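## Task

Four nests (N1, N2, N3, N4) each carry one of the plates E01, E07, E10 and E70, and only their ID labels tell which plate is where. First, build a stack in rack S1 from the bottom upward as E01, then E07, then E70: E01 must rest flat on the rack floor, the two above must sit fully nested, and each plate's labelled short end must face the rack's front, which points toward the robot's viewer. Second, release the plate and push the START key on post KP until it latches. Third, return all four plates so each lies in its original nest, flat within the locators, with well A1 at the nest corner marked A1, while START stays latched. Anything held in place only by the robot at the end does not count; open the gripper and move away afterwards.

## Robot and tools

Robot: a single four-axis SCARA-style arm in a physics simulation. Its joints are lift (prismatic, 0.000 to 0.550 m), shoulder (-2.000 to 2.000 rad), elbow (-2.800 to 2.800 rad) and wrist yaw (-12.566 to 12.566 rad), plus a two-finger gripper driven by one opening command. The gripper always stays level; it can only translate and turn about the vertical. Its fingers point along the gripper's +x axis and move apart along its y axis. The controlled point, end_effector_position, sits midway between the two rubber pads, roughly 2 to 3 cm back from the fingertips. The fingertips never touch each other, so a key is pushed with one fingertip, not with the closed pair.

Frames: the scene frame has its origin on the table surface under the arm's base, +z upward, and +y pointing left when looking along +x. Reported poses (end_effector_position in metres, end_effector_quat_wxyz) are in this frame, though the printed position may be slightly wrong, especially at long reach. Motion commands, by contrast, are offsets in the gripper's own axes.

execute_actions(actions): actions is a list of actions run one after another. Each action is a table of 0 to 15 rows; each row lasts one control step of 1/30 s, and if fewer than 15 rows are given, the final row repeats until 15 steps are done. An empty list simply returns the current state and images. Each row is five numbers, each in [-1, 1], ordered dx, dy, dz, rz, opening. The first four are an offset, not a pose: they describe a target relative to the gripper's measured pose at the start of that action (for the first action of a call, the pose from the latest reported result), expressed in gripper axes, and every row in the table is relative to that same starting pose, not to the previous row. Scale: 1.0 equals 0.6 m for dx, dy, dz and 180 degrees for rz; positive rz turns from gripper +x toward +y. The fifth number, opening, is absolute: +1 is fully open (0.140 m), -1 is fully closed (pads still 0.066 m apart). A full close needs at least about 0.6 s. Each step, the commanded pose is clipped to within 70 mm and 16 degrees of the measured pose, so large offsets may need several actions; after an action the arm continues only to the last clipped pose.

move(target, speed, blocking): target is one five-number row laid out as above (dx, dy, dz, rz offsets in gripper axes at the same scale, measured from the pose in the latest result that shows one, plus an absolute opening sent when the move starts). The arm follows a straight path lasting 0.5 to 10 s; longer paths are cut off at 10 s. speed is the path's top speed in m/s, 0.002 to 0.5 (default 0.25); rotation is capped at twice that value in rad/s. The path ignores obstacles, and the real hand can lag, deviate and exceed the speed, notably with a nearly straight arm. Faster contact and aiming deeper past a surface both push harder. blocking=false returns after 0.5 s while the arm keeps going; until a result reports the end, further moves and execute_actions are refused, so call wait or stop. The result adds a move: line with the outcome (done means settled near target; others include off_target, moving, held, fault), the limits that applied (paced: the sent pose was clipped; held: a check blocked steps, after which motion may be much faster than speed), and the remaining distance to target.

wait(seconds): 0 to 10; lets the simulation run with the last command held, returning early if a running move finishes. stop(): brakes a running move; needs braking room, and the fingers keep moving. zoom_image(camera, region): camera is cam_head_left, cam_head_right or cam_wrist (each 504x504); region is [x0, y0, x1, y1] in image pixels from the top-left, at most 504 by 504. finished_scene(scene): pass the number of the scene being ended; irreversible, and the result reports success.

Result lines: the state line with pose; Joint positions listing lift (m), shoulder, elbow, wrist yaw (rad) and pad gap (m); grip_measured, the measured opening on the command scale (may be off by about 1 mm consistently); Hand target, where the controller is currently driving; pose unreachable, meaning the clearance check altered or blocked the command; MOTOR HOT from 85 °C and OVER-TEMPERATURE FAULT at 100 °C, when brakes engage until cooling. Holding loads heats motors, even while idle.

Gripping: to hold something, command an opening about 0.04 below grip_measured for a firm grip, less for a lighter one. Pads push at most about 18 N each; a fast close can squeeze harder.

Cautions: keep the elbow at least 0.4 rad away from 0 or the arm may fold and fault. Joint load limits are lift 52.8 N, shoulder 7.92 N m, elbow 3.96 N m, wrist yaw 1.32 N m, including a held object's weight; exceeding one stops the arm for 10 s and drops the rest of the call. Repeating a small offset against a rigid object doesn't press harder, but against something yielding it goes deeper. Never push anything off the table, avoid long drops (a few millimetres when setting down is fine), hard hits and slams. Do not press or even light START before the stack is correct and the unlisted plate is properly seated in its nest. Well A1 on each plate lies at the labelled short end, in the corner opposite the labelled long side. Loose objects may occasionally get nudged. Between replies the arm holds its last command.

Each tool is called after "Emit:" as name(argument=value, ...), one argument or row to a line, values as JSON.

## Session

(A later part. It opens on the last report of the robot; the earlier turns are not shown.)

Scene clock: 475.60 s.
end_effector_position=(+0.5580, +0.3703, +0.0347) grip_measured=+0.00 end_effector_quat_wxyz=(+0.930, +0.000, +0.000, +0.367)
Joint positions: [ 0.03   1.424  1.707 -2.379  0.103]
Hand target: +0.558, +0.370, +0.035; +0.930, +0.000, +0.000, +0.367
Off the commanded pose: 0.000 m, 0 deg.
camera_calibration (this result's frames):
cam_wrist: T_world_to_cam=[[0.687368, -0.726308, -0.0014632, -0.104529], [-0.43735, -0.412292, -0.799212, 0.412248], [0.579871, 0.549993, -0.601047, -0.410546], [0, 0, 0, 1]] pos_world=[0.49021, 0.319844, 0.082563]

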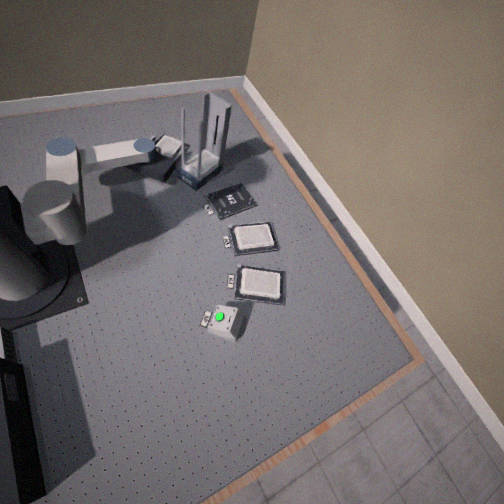

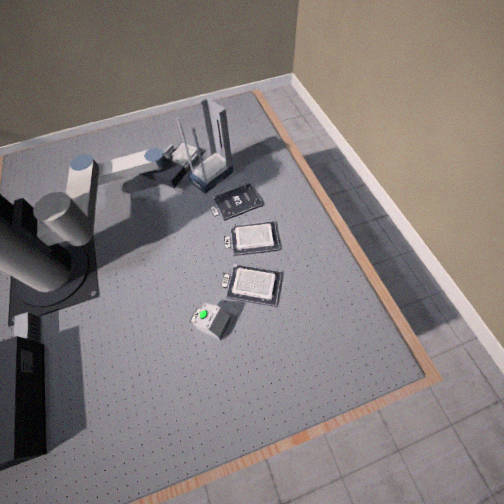

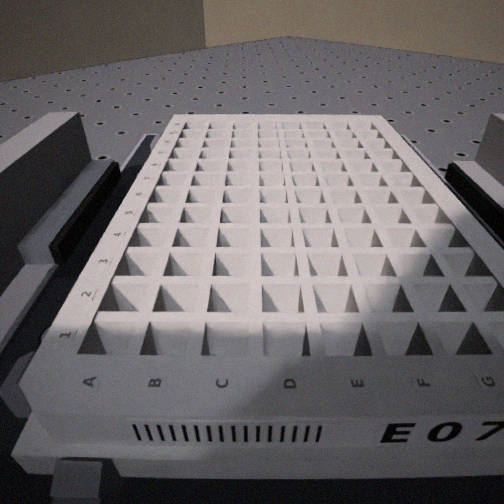

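Emit:
move(
  target=[0,0,0.025,0,0.0],
  speed=0.08,
)

Emit:
move(
  target=[-0.18333,0,0.0228,0,0.0],
  speed=0.2,
)

Scene clock: 479.40 s.
end_effector_position=(+0.5580, +0.3703, +0.0497) grip_measured=+0.00 end_effector_quat_wxyz=(+0.930, +0.000, +0.000, +0.367)
Joint positions: [ 0.045  1.424  1.707 -2.379  0.103]
Hand target: +0.558, +0.370, +0.050; +0.930, +0.000, +0.000, +0.367
Off the commanded pose: 0.000 m, 0 deg.
move: done
camera_calibration (this result's frames):
cam_wrist: T_world_to_cam=[[0.687368, -0.726307, -0.0014632, -0.104507], [-0.43735, -0.412292, -0.799212, 0.424283], [0.579871, 0.549993, -0.601047, -0.401496], [0, 0, 0, 1]] pos_world=[0.49021, 0.319844, 0.0976211]

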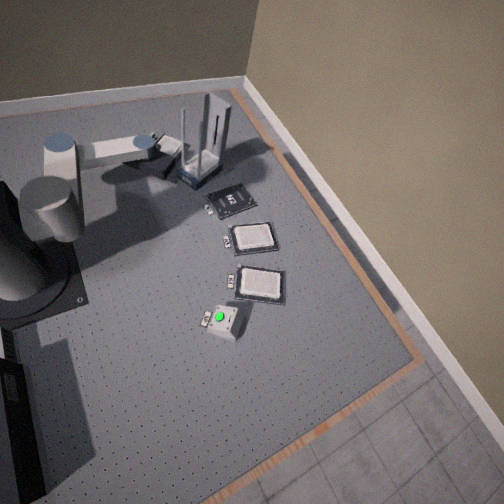

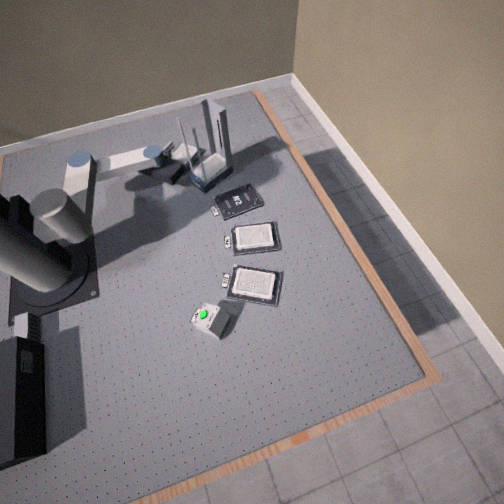

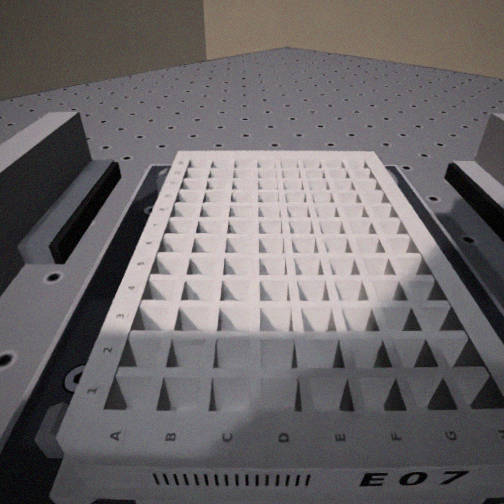

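Scene clock: 480.33 s.
end_effector_position=(+0.4777, +0.2950, +0.0634) grip_measured=+0.00 end_effector_quat_wxyz=(+0.930, +0.000, +0.000, +0.367)
Joint positions: [ 0.058  1.664  1.141 -2.052  0.103]
Hand target: +0.478, +0.295, +0.063; +0.930, +0.000, +0.000, +0.367
Off the commanded pose: 0.000 m, 0 deg.
move: done
camera_calibration (this result's frames):
cam_wrist: T_world_to_cam=[[0.687165, -0.7265, -0.0014632, -0.103799], [-0.437465, -0.41217, -0.799212, 0.369071], [0.580025, 0.549831, -0.601047, -0.30533], [0, 0, 0, 1]] pos_world=[0.409882, 0.244589, 0.111297]

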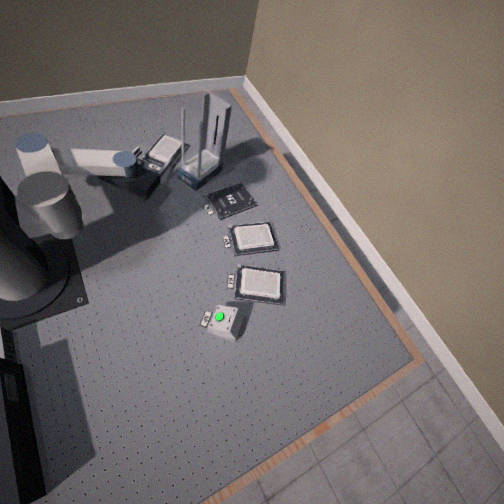

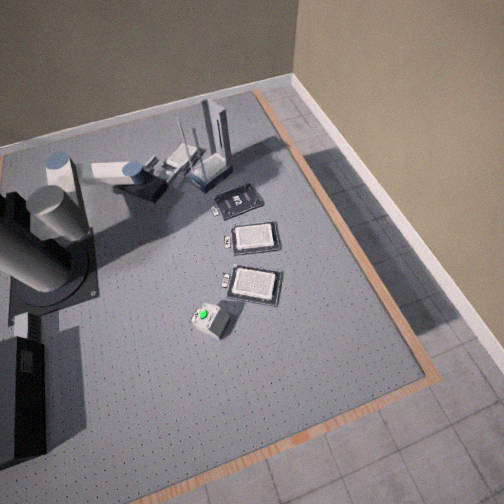

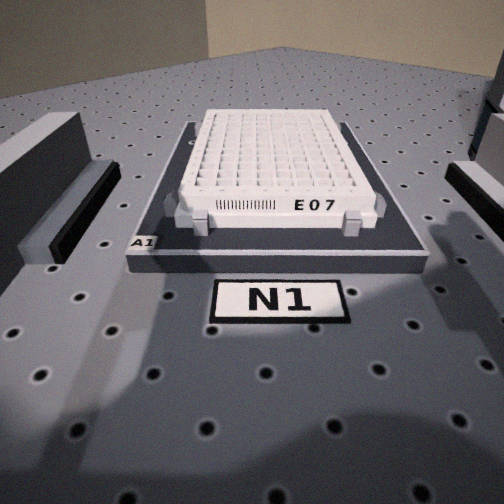

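Emit:
move(
  target=[-0.039332,-0.228838,0,-0.091667,0.0],
  speed=0.2,
)

Scene clock: 487.53 s.
end_effector_position=(+0.5543, +0.1786, +0.0634) grip_measured=+0.00 end_effector_quat_wxyz=(+0.973, +0.000, +0.000, +0.230)
Joint positions: [ 0.058  1.315  1.125 -1.976  0.103]
Hand target: +0.554, +0.179, +0.063; +0.973, +0.000, +0.000, +0.230
Off the commanded pose: 0.000 m, 0 deg.
move: done
camera_calibration (this result's frames):
cam_wrist: T_world_to_cam=[[0.452147, -0.891942, -0.0014632, -0.0812178], [-0.536629, -0.270719, -0.799212, 0.384299], [0.712455, 0.362146, -0.601047, -0.325634], [0, 0, 0, 1]] pos_world=[0.474948, 0.149523, 0.111297]

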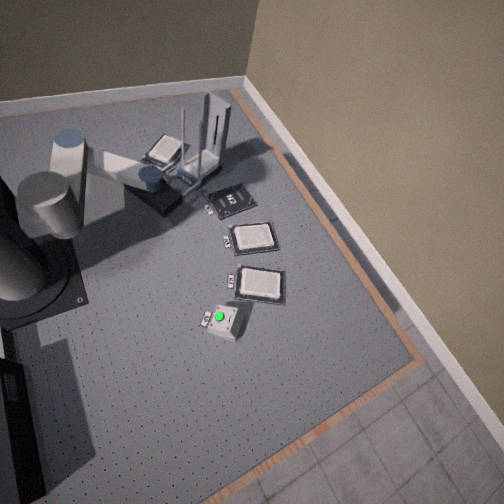

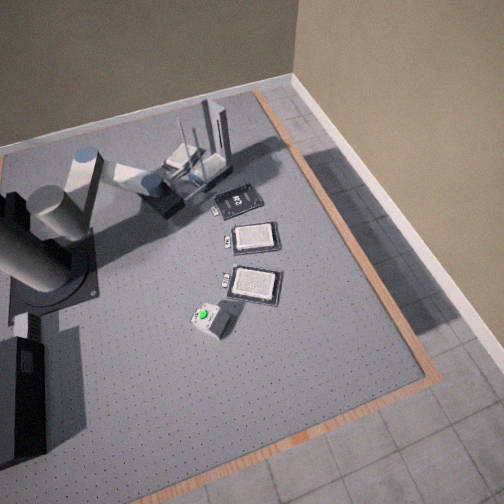

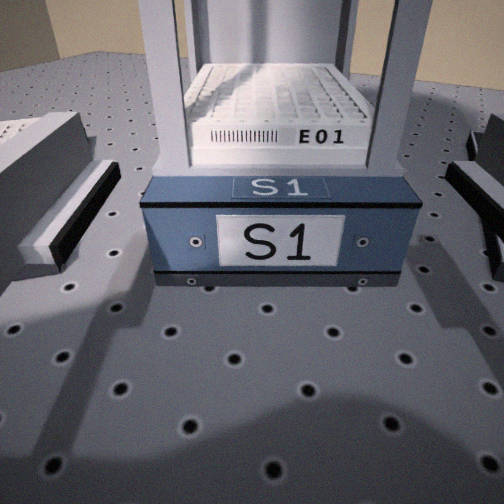

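Emit:
move(
  target=[0.183453,0.000223,0,0.000136,0.0],
  speed=0.12,
)

Emit:
zoom_image(
  camera="cam_wrist",
  region=[0,400,160,504],
)

Emit:
zoom_image(
  camera="cam_wrist",
  region=[160,100,400,160],
)

Scene clock: 494.03 s.
end_effector_position=(+0.6527, +0.2281, +0.0634) grip_measured=+0.00 end_effector_quat_wxyz=(+0.973, +0.000, +0.000, +0.230)
Joint positions: [ 0.058  1.097  1.687 -2.32   0.103]
Hand target: +0.653, +0.228, +0.063; +0.973, +0.000, +0.000, +0.230
Off the commanded pose: 0.000 m, 0 deg.
move: done
camera_calibration (this result's frames):
cam_wrist: T_world_to_cam=[[0.452828, -0.891597, -0.0014632, -0.0821145], [-0.536422, -0.271129, -0.799212, 0.45045], [0.712178, 0.36269, -0.601047, -0.413592], [0, 0, 0, 1]] pos_world=[0.573367, 0.198923, 0.111297]

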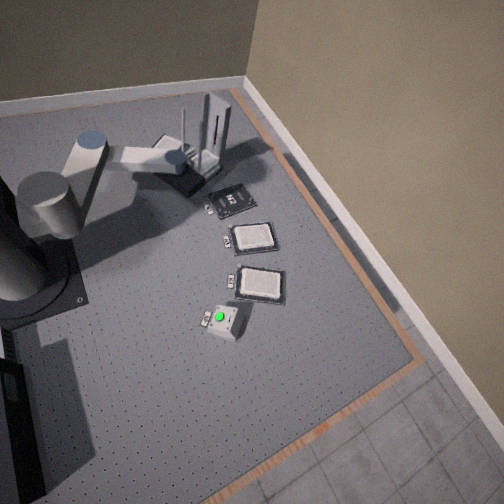

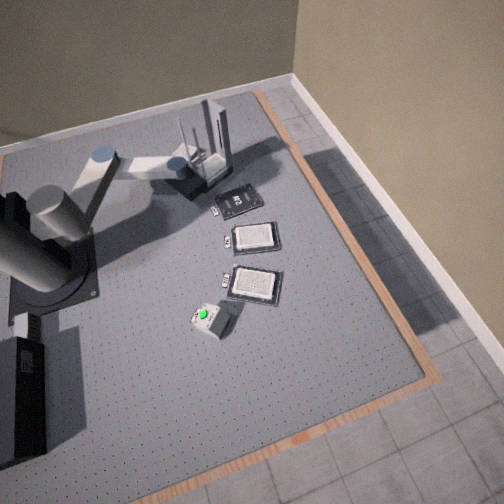

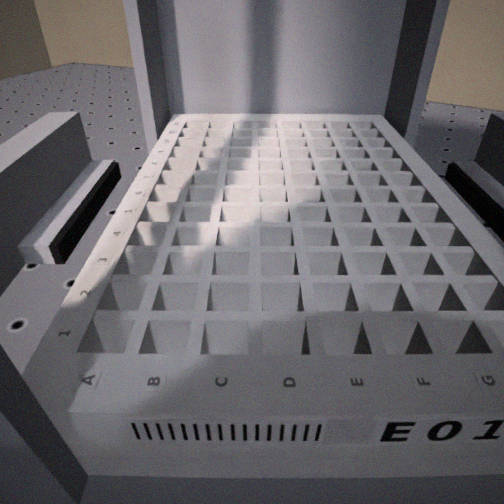

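Region (0, 400, 160, 504) of cam_wrist's 504x504 image, scaled by 3.150, with more detail than that image has; it fills the top 328 rows of this view, and the rest is white.

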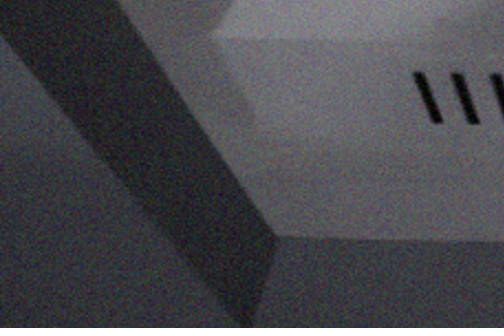

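Region (160, 100, 400, 160) of cam_wrist's 504x504 image, scaled by 2.100, with more detail than that image has; it fills the top 126 rows of this view, and the rest is white.

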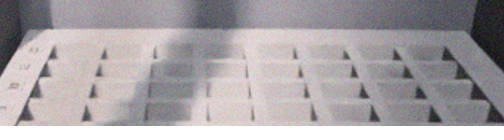

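Matches the reference. Gripping and lifting.

Emit:
execute_actions(
  actions=[
    [[0,0,0,0,-0.5]],
    [[0,0,0,0,-0.52],[0,0,0,0,-0.53],[0,0,0,0,-0.54],[0,0,0,0,-0.55],[0,0,0,0,-0.56],[0,0,0,0,-0.57],[0,0,0,0,-0.58],[0,0,0,0,-0.59],[0,0,0,0,-0.60]],
  ],
)

Emit:
move(
  target=[0,0,0.016667,0,-0.6],
  speed=0.03,
)

Scene clock: 497.47 s.
end_effector_position=(+0.6527, +0.2281, +0.0634) grip_measured=-0.56 end_effector_quat_wxyz=(+0.973, +0.000, +0.000, +0.230)
Joint positions: [ 0.058  1.097  1.687 -2.32   0.082]
Hand target: +0.653, +0.228, +0.063; +0.973, +0.000, +0.000, +0.230
Off the commanded pose: 0.000 m, 0 deg.
camera_calibration (this result's frames):
cam_wrist: T_world_to_cam=[[0.452826, -0.891598, -0.0014632, -0.0821137], [-0.536423, -0.271128, -0.799212, 0.45045], [0.712179, 0.362689, -0.601047, -0.413592], [0, 0, 0, 1]] pos_world=[0.573367, 0.198923, 0.111297]

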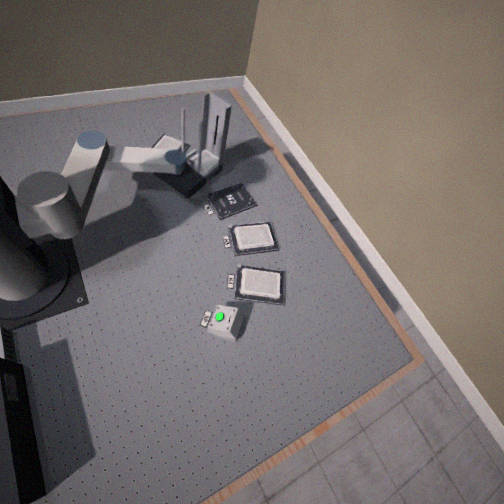

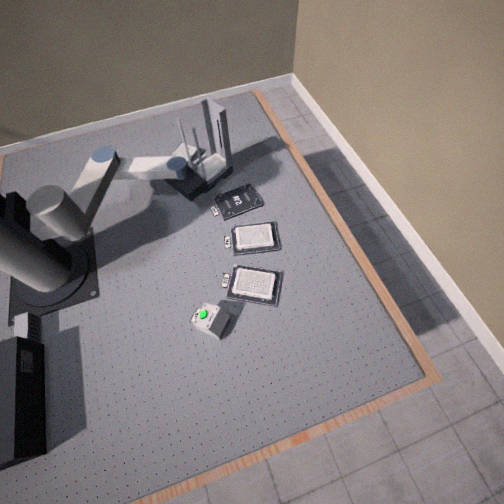

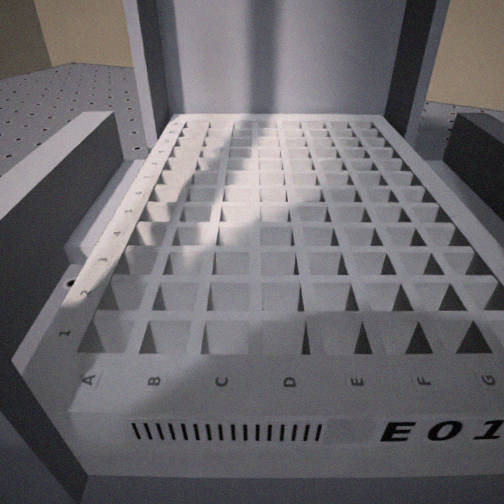

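Scene clock: 498.17 s.
end_effector_position=(+0.6527, +0.2281, +0.0734) grip_measured=-0.56 end_effector_quat_wxyz=(+0.973, +0.000, +0.000, +0.230)
Joint positions: [ 0.068  1.097  1.687 -2.32   0.082]
Hand target: +0.653, +0.228, +0.073; +0.973, +0.000, +0.000, +0.230
Off the commanded pose: 0.000 m, 0 deg.
move: done
camera_calibration (this result's frames):
cam_wrist: T_world_to_cam=[[0.452827, -0.891597, -0.0014632, -0.0820994], [-0.536423, -0.271128, -0.799212, 0.458463], [0.712179, 0.36269, -0.601047, -0.407566], [0, 0, 0, 1]] pos_world=[0.573367, 0.198923, 0.121323]

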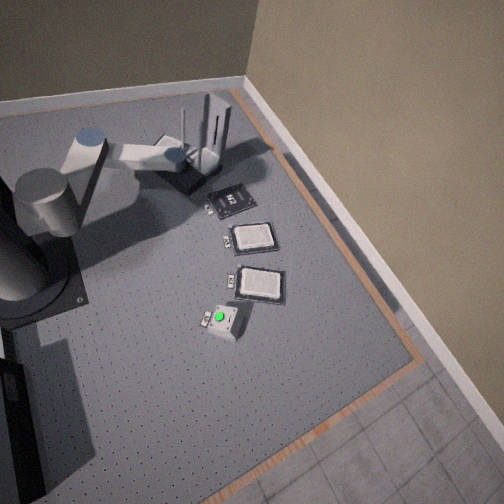

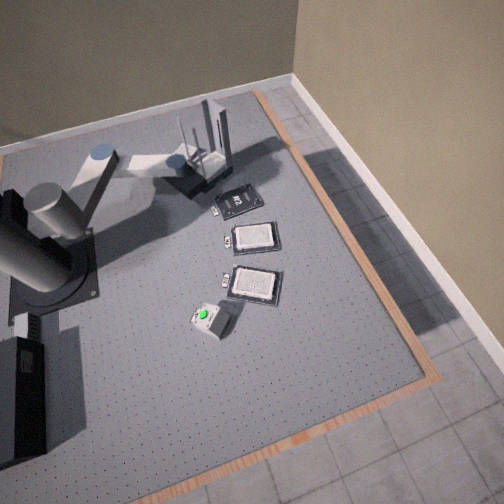

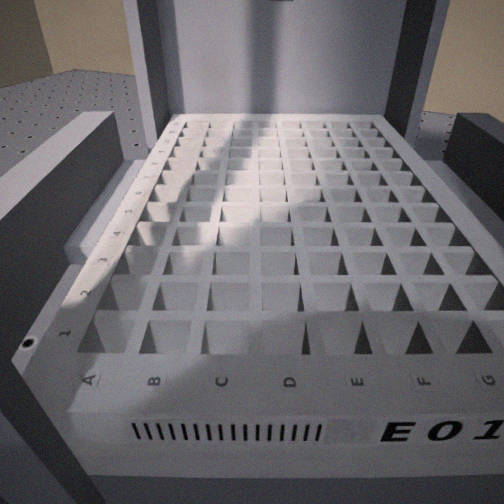

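Emit:
move(
  target=[0,0,0.42,0,-0.6],
  speed=0.2,
)

Scene clock: 500.83 s.
end_effector_position=(+0.6527, +0.2281, +0.3255) grip_measured=-0.56 end_effector_quat_wxyz=(+0.973, +0.000, +0.000, +0.230)
Joint positions: [ 0.32   1.097  1.687 -2.32   0.082]
Hand target: +0.653, +0.228, +0.325; +0.973, +0.000, +0.000, +0.230
Off the commanded pose: 0.000 m, 0 deg.
move: done
camera_calibration (this result's frames):
cam_wrist: T_world_to_cam=[[0.452874, -0.891573, -0.0014632, -0.0817477], [-0.536408, -0.271157, -0.799212, 0.659909], [0.71216, 0.362727, -0.601047, -0.256071], [0, 0, 0, 1]] pos_world=[0.573366, 0.198939, 0.373377]

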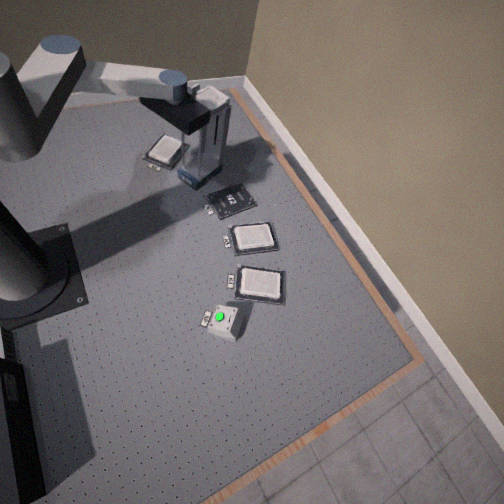

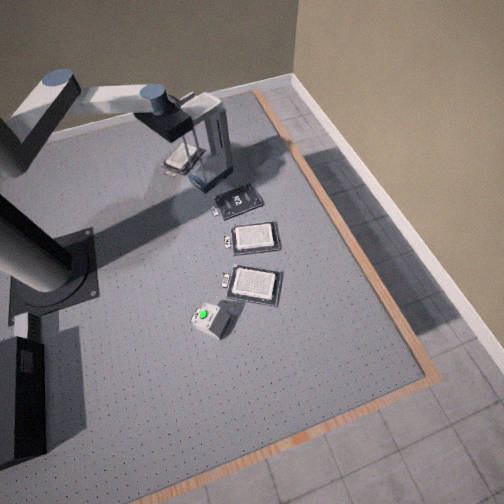

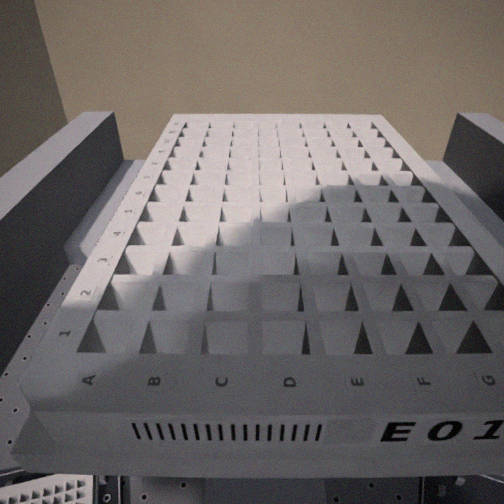

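Emit:
move(
  target=[-0.053427,-0.289148,0,-0.121441,-0.6],
  speed=0.2,
)

Scene clock: 506.53 s.
end_effector_position=(+0.7018, +0.0585, +0.3255) grip_measured=-0.56 end_effector_quat_wxyz=(+0.999, +0.000, +0.000, +0.041)
Joint positions: [ 0.32   0.778  1.692 -2.387  0.082]
Hand target: +0.702, +0.059, +0.325; +0.999, +0.000, +0.000, +0.042
Off the commanded pose: 0.000 m, 0 deg.
move: done
camera_calibration (this result's frames):
cam_wrist: T_world_to_cam=[[0.0879276, -0.996126, -0.0014632, 0.00705986], [-0.598823, -0.0516839, -0.799212, 0.671234], [0.79604, 0.071149, -0.601047, -0.271348], [0, 0, 0, 1]] pos_world=[0.617333, 0.0610306, 0.373376]

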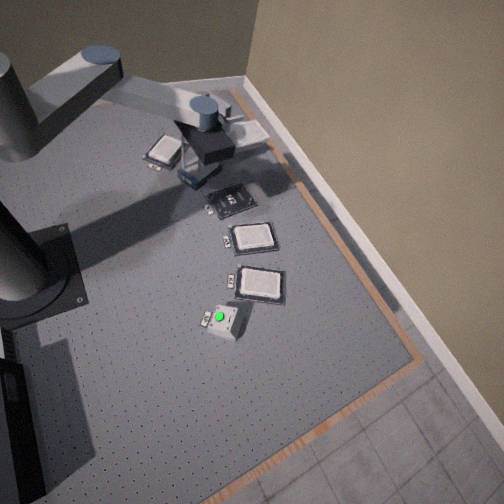

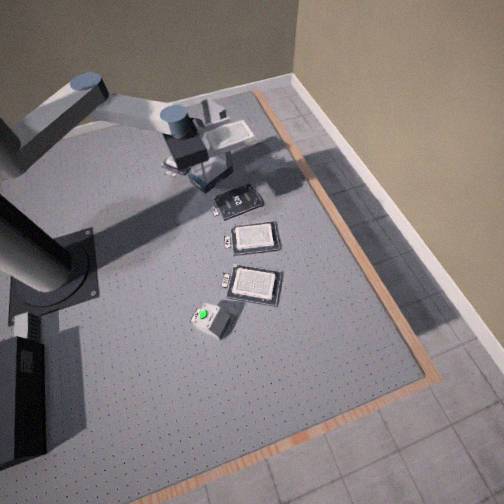

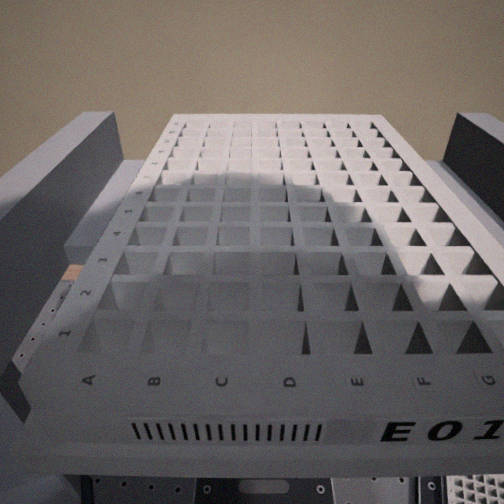

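Emit:
move(
  target=[0.000117,0.000258,-0.45917,0.000137,-0.6],
  speed=0.2,
)

Emit:
zoom_image(
  camera="cam_wrist",
  region=[0,400,160,504],
)

Emit:
zoom_image(
  camera="cam_wrist",
  region=[160,100,400,160],
)

Scene clock: 512.73 s.
end_effector_position=(+0.7019, +0.0586, +0.0499) grip_measured=-0.56 end_effector_quat_wxyz=(+0.999, +0.000, +0.000, +0.041)
Joint positions: [ 0.045  0.778  1.692 -2.387  0.082]
Hand target: +0.702, +0.059, +0.050; +0.999, +0.000, +0.000, +0.042
Off the commanded pose: 0.000 m, 0 deg.
move: done
camera_calibration (this result's frames):
cam_wrist: T_world_to_cam=[[0.0883307, -0.99609, -0.0014632, 0.0065087], [-0.598802, -0.0519262, -0.799212, 0.45102], [0.796011, 0.0714712, -0.601047, -0.437031], [0, 0, 0, 1]] pos_world=[0.617378, 0.0611381, 0.0977944]

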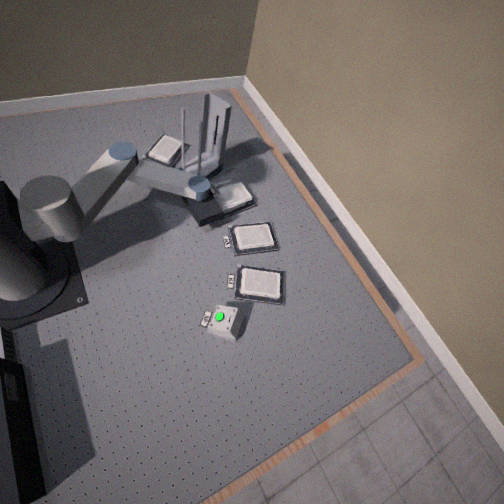

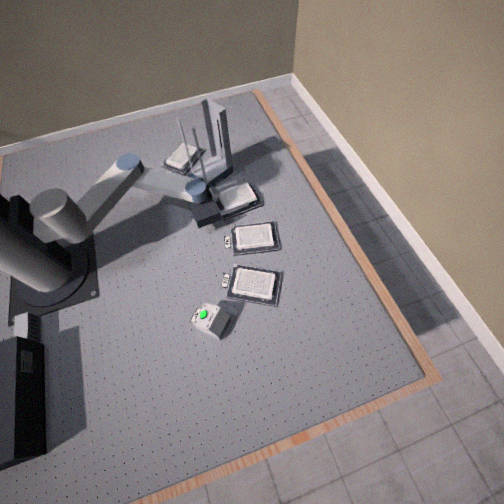

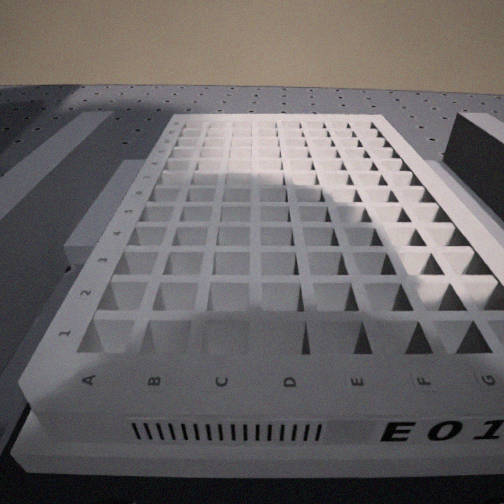

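Region (0, 400, 160, 504) of cam_wrist's 504x504 image, scaled by 3.150, with more detail than that image has; it fills the top 328 rows of this view, and the rest is white.

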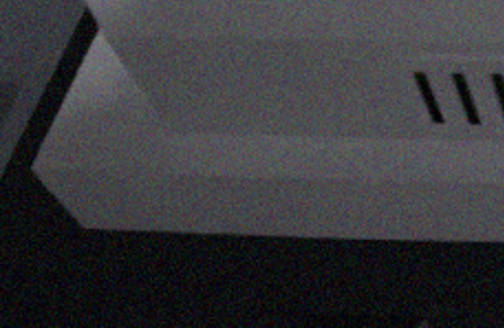

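Region (160, 100, 400, 160) of cam_wrist's 504x504 image, scaled by 2.100, with more detail than that image has; it fills the top 126 rows of this view, and the rest is white.

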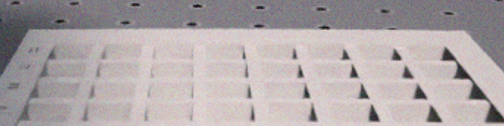

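Position and plate pose match. Final slow descent.

Emit:
move(
  target=[0,0,-0.02533,0,-0.6],
  speed=0.02,
)

Scene clock: 515.37 s.
end_effector_position=(+0.7019, +0.0586, +0.0346) grip_measured=-0.56 end_effector_quat_wxyz=(+0.999, +0.000, +0.000, +0.041)
Joint positions: [ 0.03   0.778  1.692 -2.387  0.082]
Hand target: +0.702, +0.059, +0.035; +0.999, +0.000, +0.000, +0.041
Off the commanded pose: 0.000 m, 0 deg.
move: done
camera_calibration (this result's frames):
cam_wrist: T_world_to_cam=[[0.0883246, -0.996091, -0.0014632, 0.00648881], [-0.598802, -0.0519225, -0.799212, 0.438833], [0.796012, 0.0714663, -0.601047, -0.446195], [0, 0, 0, 1]] pos_world=[0.617378, 0.0611367, 0.0825463]

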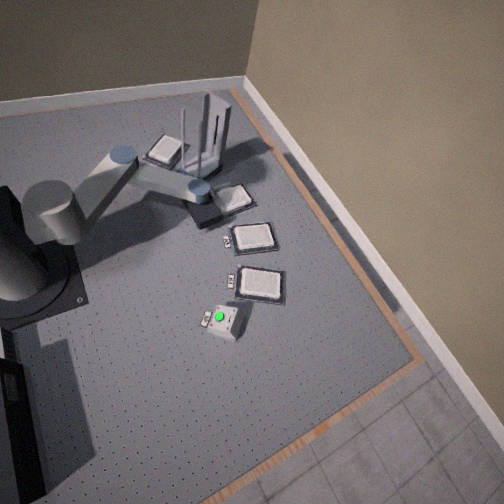

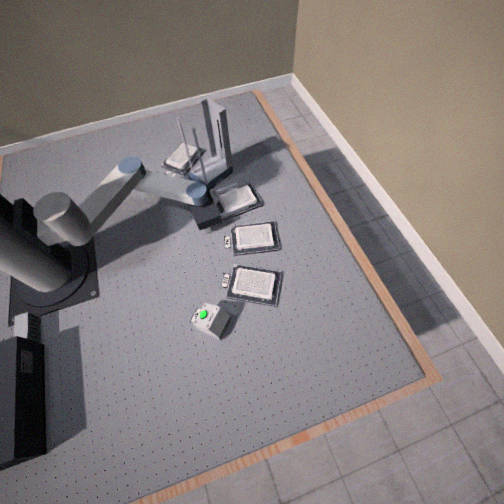

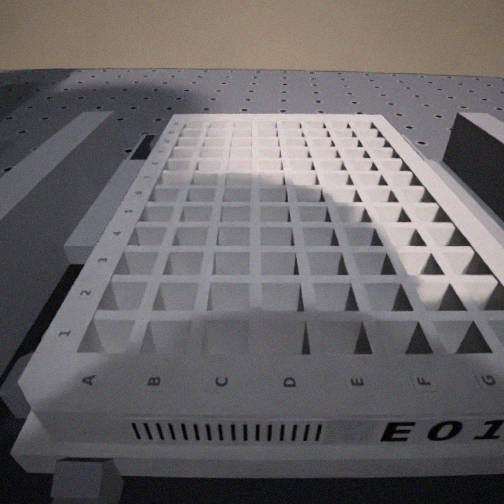

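Emit:
execute_actions(
  actions=[
    [[0,0,0,0,-0.55],[0,0,0,0,-0.52],[0,0,0,0,-0.48],[0,0,0,0,-0.42],[0,0,0,0,-0.35],[0,0,0,0,-0.25],[0,0,0,0,-0.15],[0,0,0,0,0.0]],
  ],
)

Emit:
move(
  target=[0,0,0.025,0,0.0],
  speed=0.08,
)

Emit:
move(
  target=[-0.18333,0,0.03,0,0.0],
  speed=0.2,
)

Scene clock: 518.60 s.
end_effector_position=(+0.7019, +0.0586, +0.0346) grip_measured=+0.00 end_effector_quat_wxyz=(+0.999, +0.000, +0.000, +0.041)
Joint positions: [ 0.03   0.778  1.692 -2.387  0.103]
Hand target: +0.702, +0.059, +0.035; +0.999, +0.000, +0.000, +0.041
Off the commanded pose: 0.000 m, 0 deg.
camera_calibration (this result's frames):
cam_wrist: T_world_to_cam=[[0.0883217, -0.996091, -0.0014632, 0.00649043], [-0.598802, -0.0519208, -0.799212, 0.438833], [0.796012, 0.071464, -0.601047, -0.446195], [0, 0, 0, 1]] pos_world=[0.617378, 0.0611365, 0.0825463]

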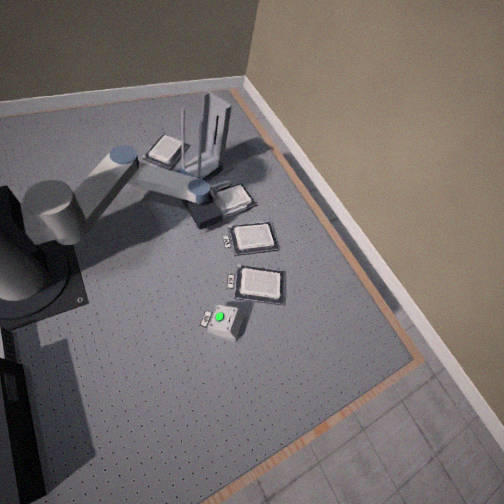

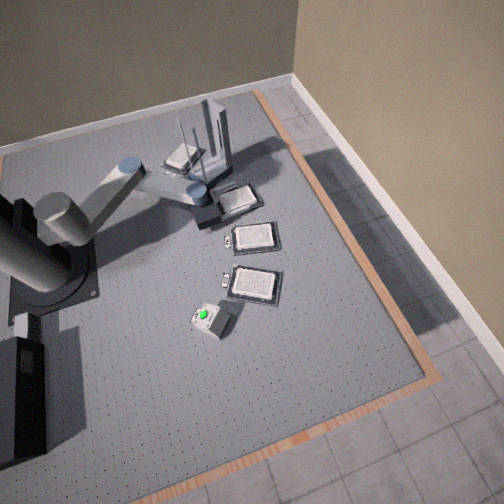

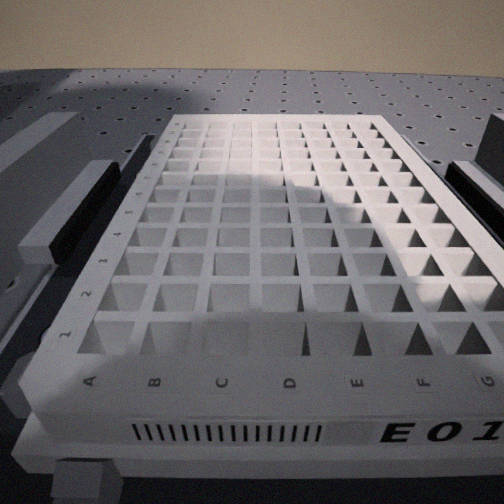

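Scene clock: 519.30 s.
end_effector_position=(+0.7019, +0.0586, +0.0497) grip_measured=+0.00 end_effector_quat_wxyz=(+0.999, +0.000, +0.000, +0.041)
Joint positions: [ 0.045  0.778  1.692 -2.387  0.103]
Hand target: +0.702, +0.059, +0.050; +0.999, +0.000, +0.000, +0.041
Off the commanded pose: 0.000 m, 0 deg.
move: done
camera_calibration (this result's frames):
cam_wrist: T_world_to_cam=[[0.0883237, -0.996091, -0.0014632, 0.00651167], [-0.598802, -0.051922, -0.799212, 0.450868], [0.796012, 0.0714656, -0.601047, -0.437145], [0, 0, 0, 1]] pos_world=[0.617378, 0.061137, 0.0976044]

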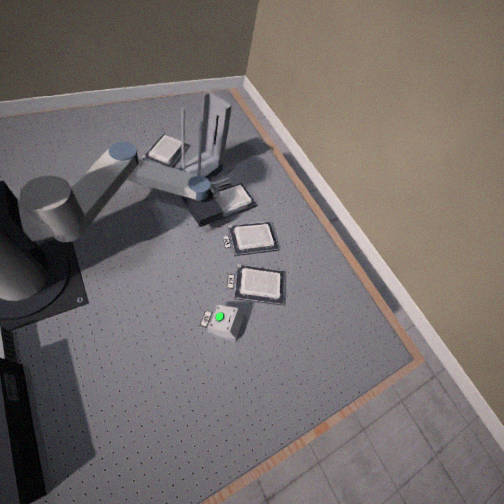

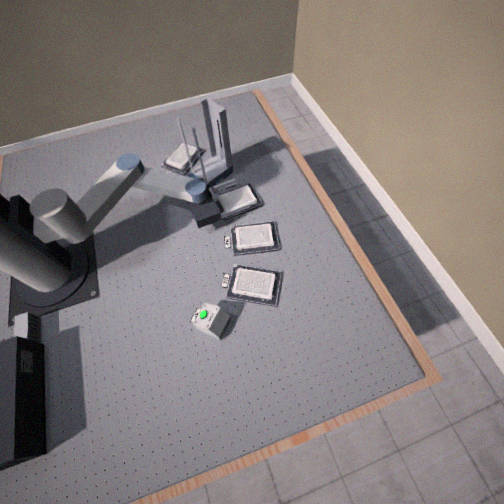

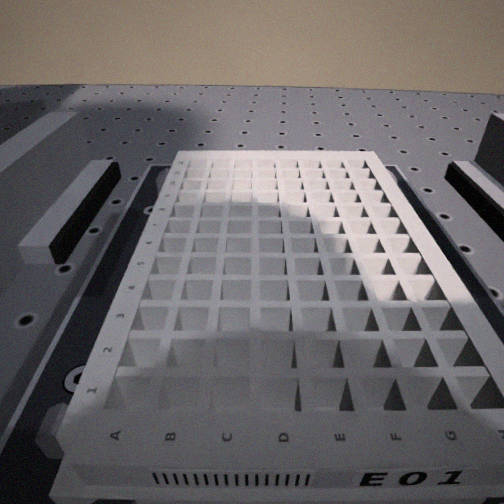

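Scene clock: 520.23 s.
end_effector_position=(+0.5922, +0.0495, +0.0677) grip_measured=+0.00 end_effector_quat_wxyz=(+0.999, +0.000, +0.000, +0.041)
Joint positions: [ 0.063  1.021  1.129 -2.067  0.103]
Hand target: +0.592, +0.049, +0.068; +0.999, +0.000, +0.000, +0.041
Off the commanded pose: 0.000 m, 0 deg.
move: done
camera_calibration (this result's frames):
cam_wrist: T_world_to_cam=[[0.0880445, -0.996115, -0.0014632, 0.00723661], [-0.598817, -0.0517541, -0.799212, 0.399106], [0.796032, 0.0712424, -0.601047, -0.338344], [0, 0, 0, 1]] pos_world=[0.507687, 0.0519683, 0.11562]

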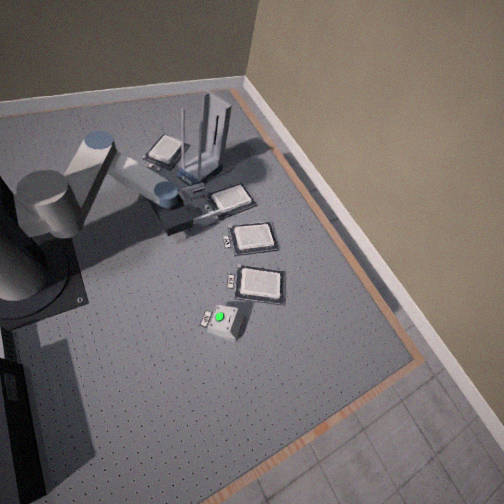

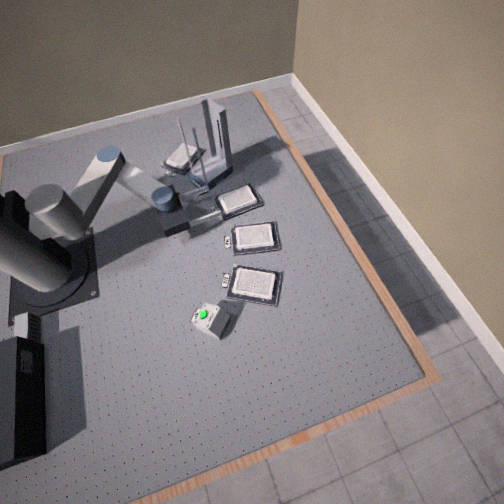

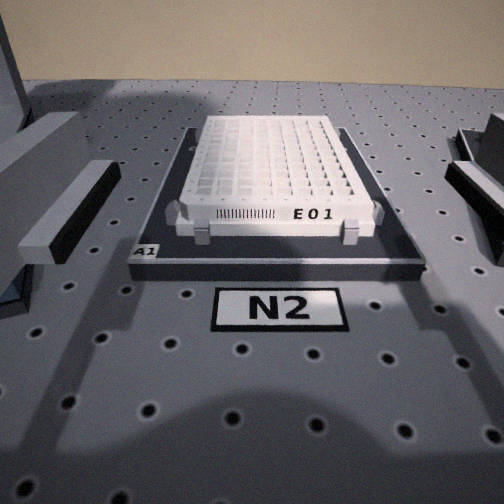

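E01 is seated in N2. A last check of the other plates before finishing.

Emit:
zoom_image(
  camera="cam_head_left",
  region=[130,120,310,350],
)

Emit:
zoom_image(
  camera="cam_head_right",
  region=[150,130,300,350],
)

Region (130, 120, 310, 350) of cam_head_left's 504x504 image, scaled by 2.191, with more detail than that image has; it fills the left 394 columns of this view, and the rest is white.

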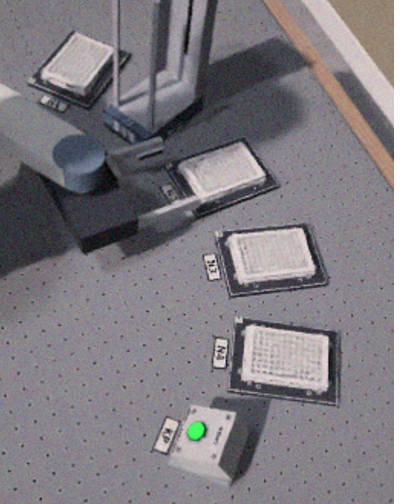

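Region (150, 130, 300, 350) of cam_head_right's 504x504 image, scaled by 2.291, with more detail than that image has; it fills the left 344 columns of this view, and the rest is white.

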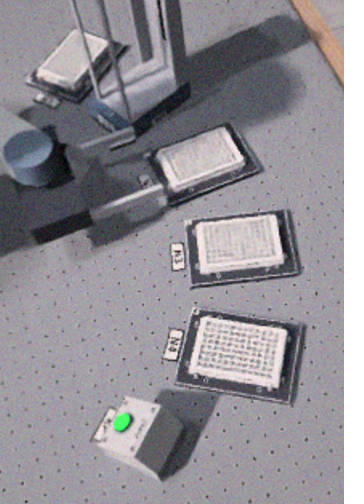

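All four plates are seated and START is still lit.

Emit:
finished_scene(
  scene=2,
)

The scene is finished: the task was done.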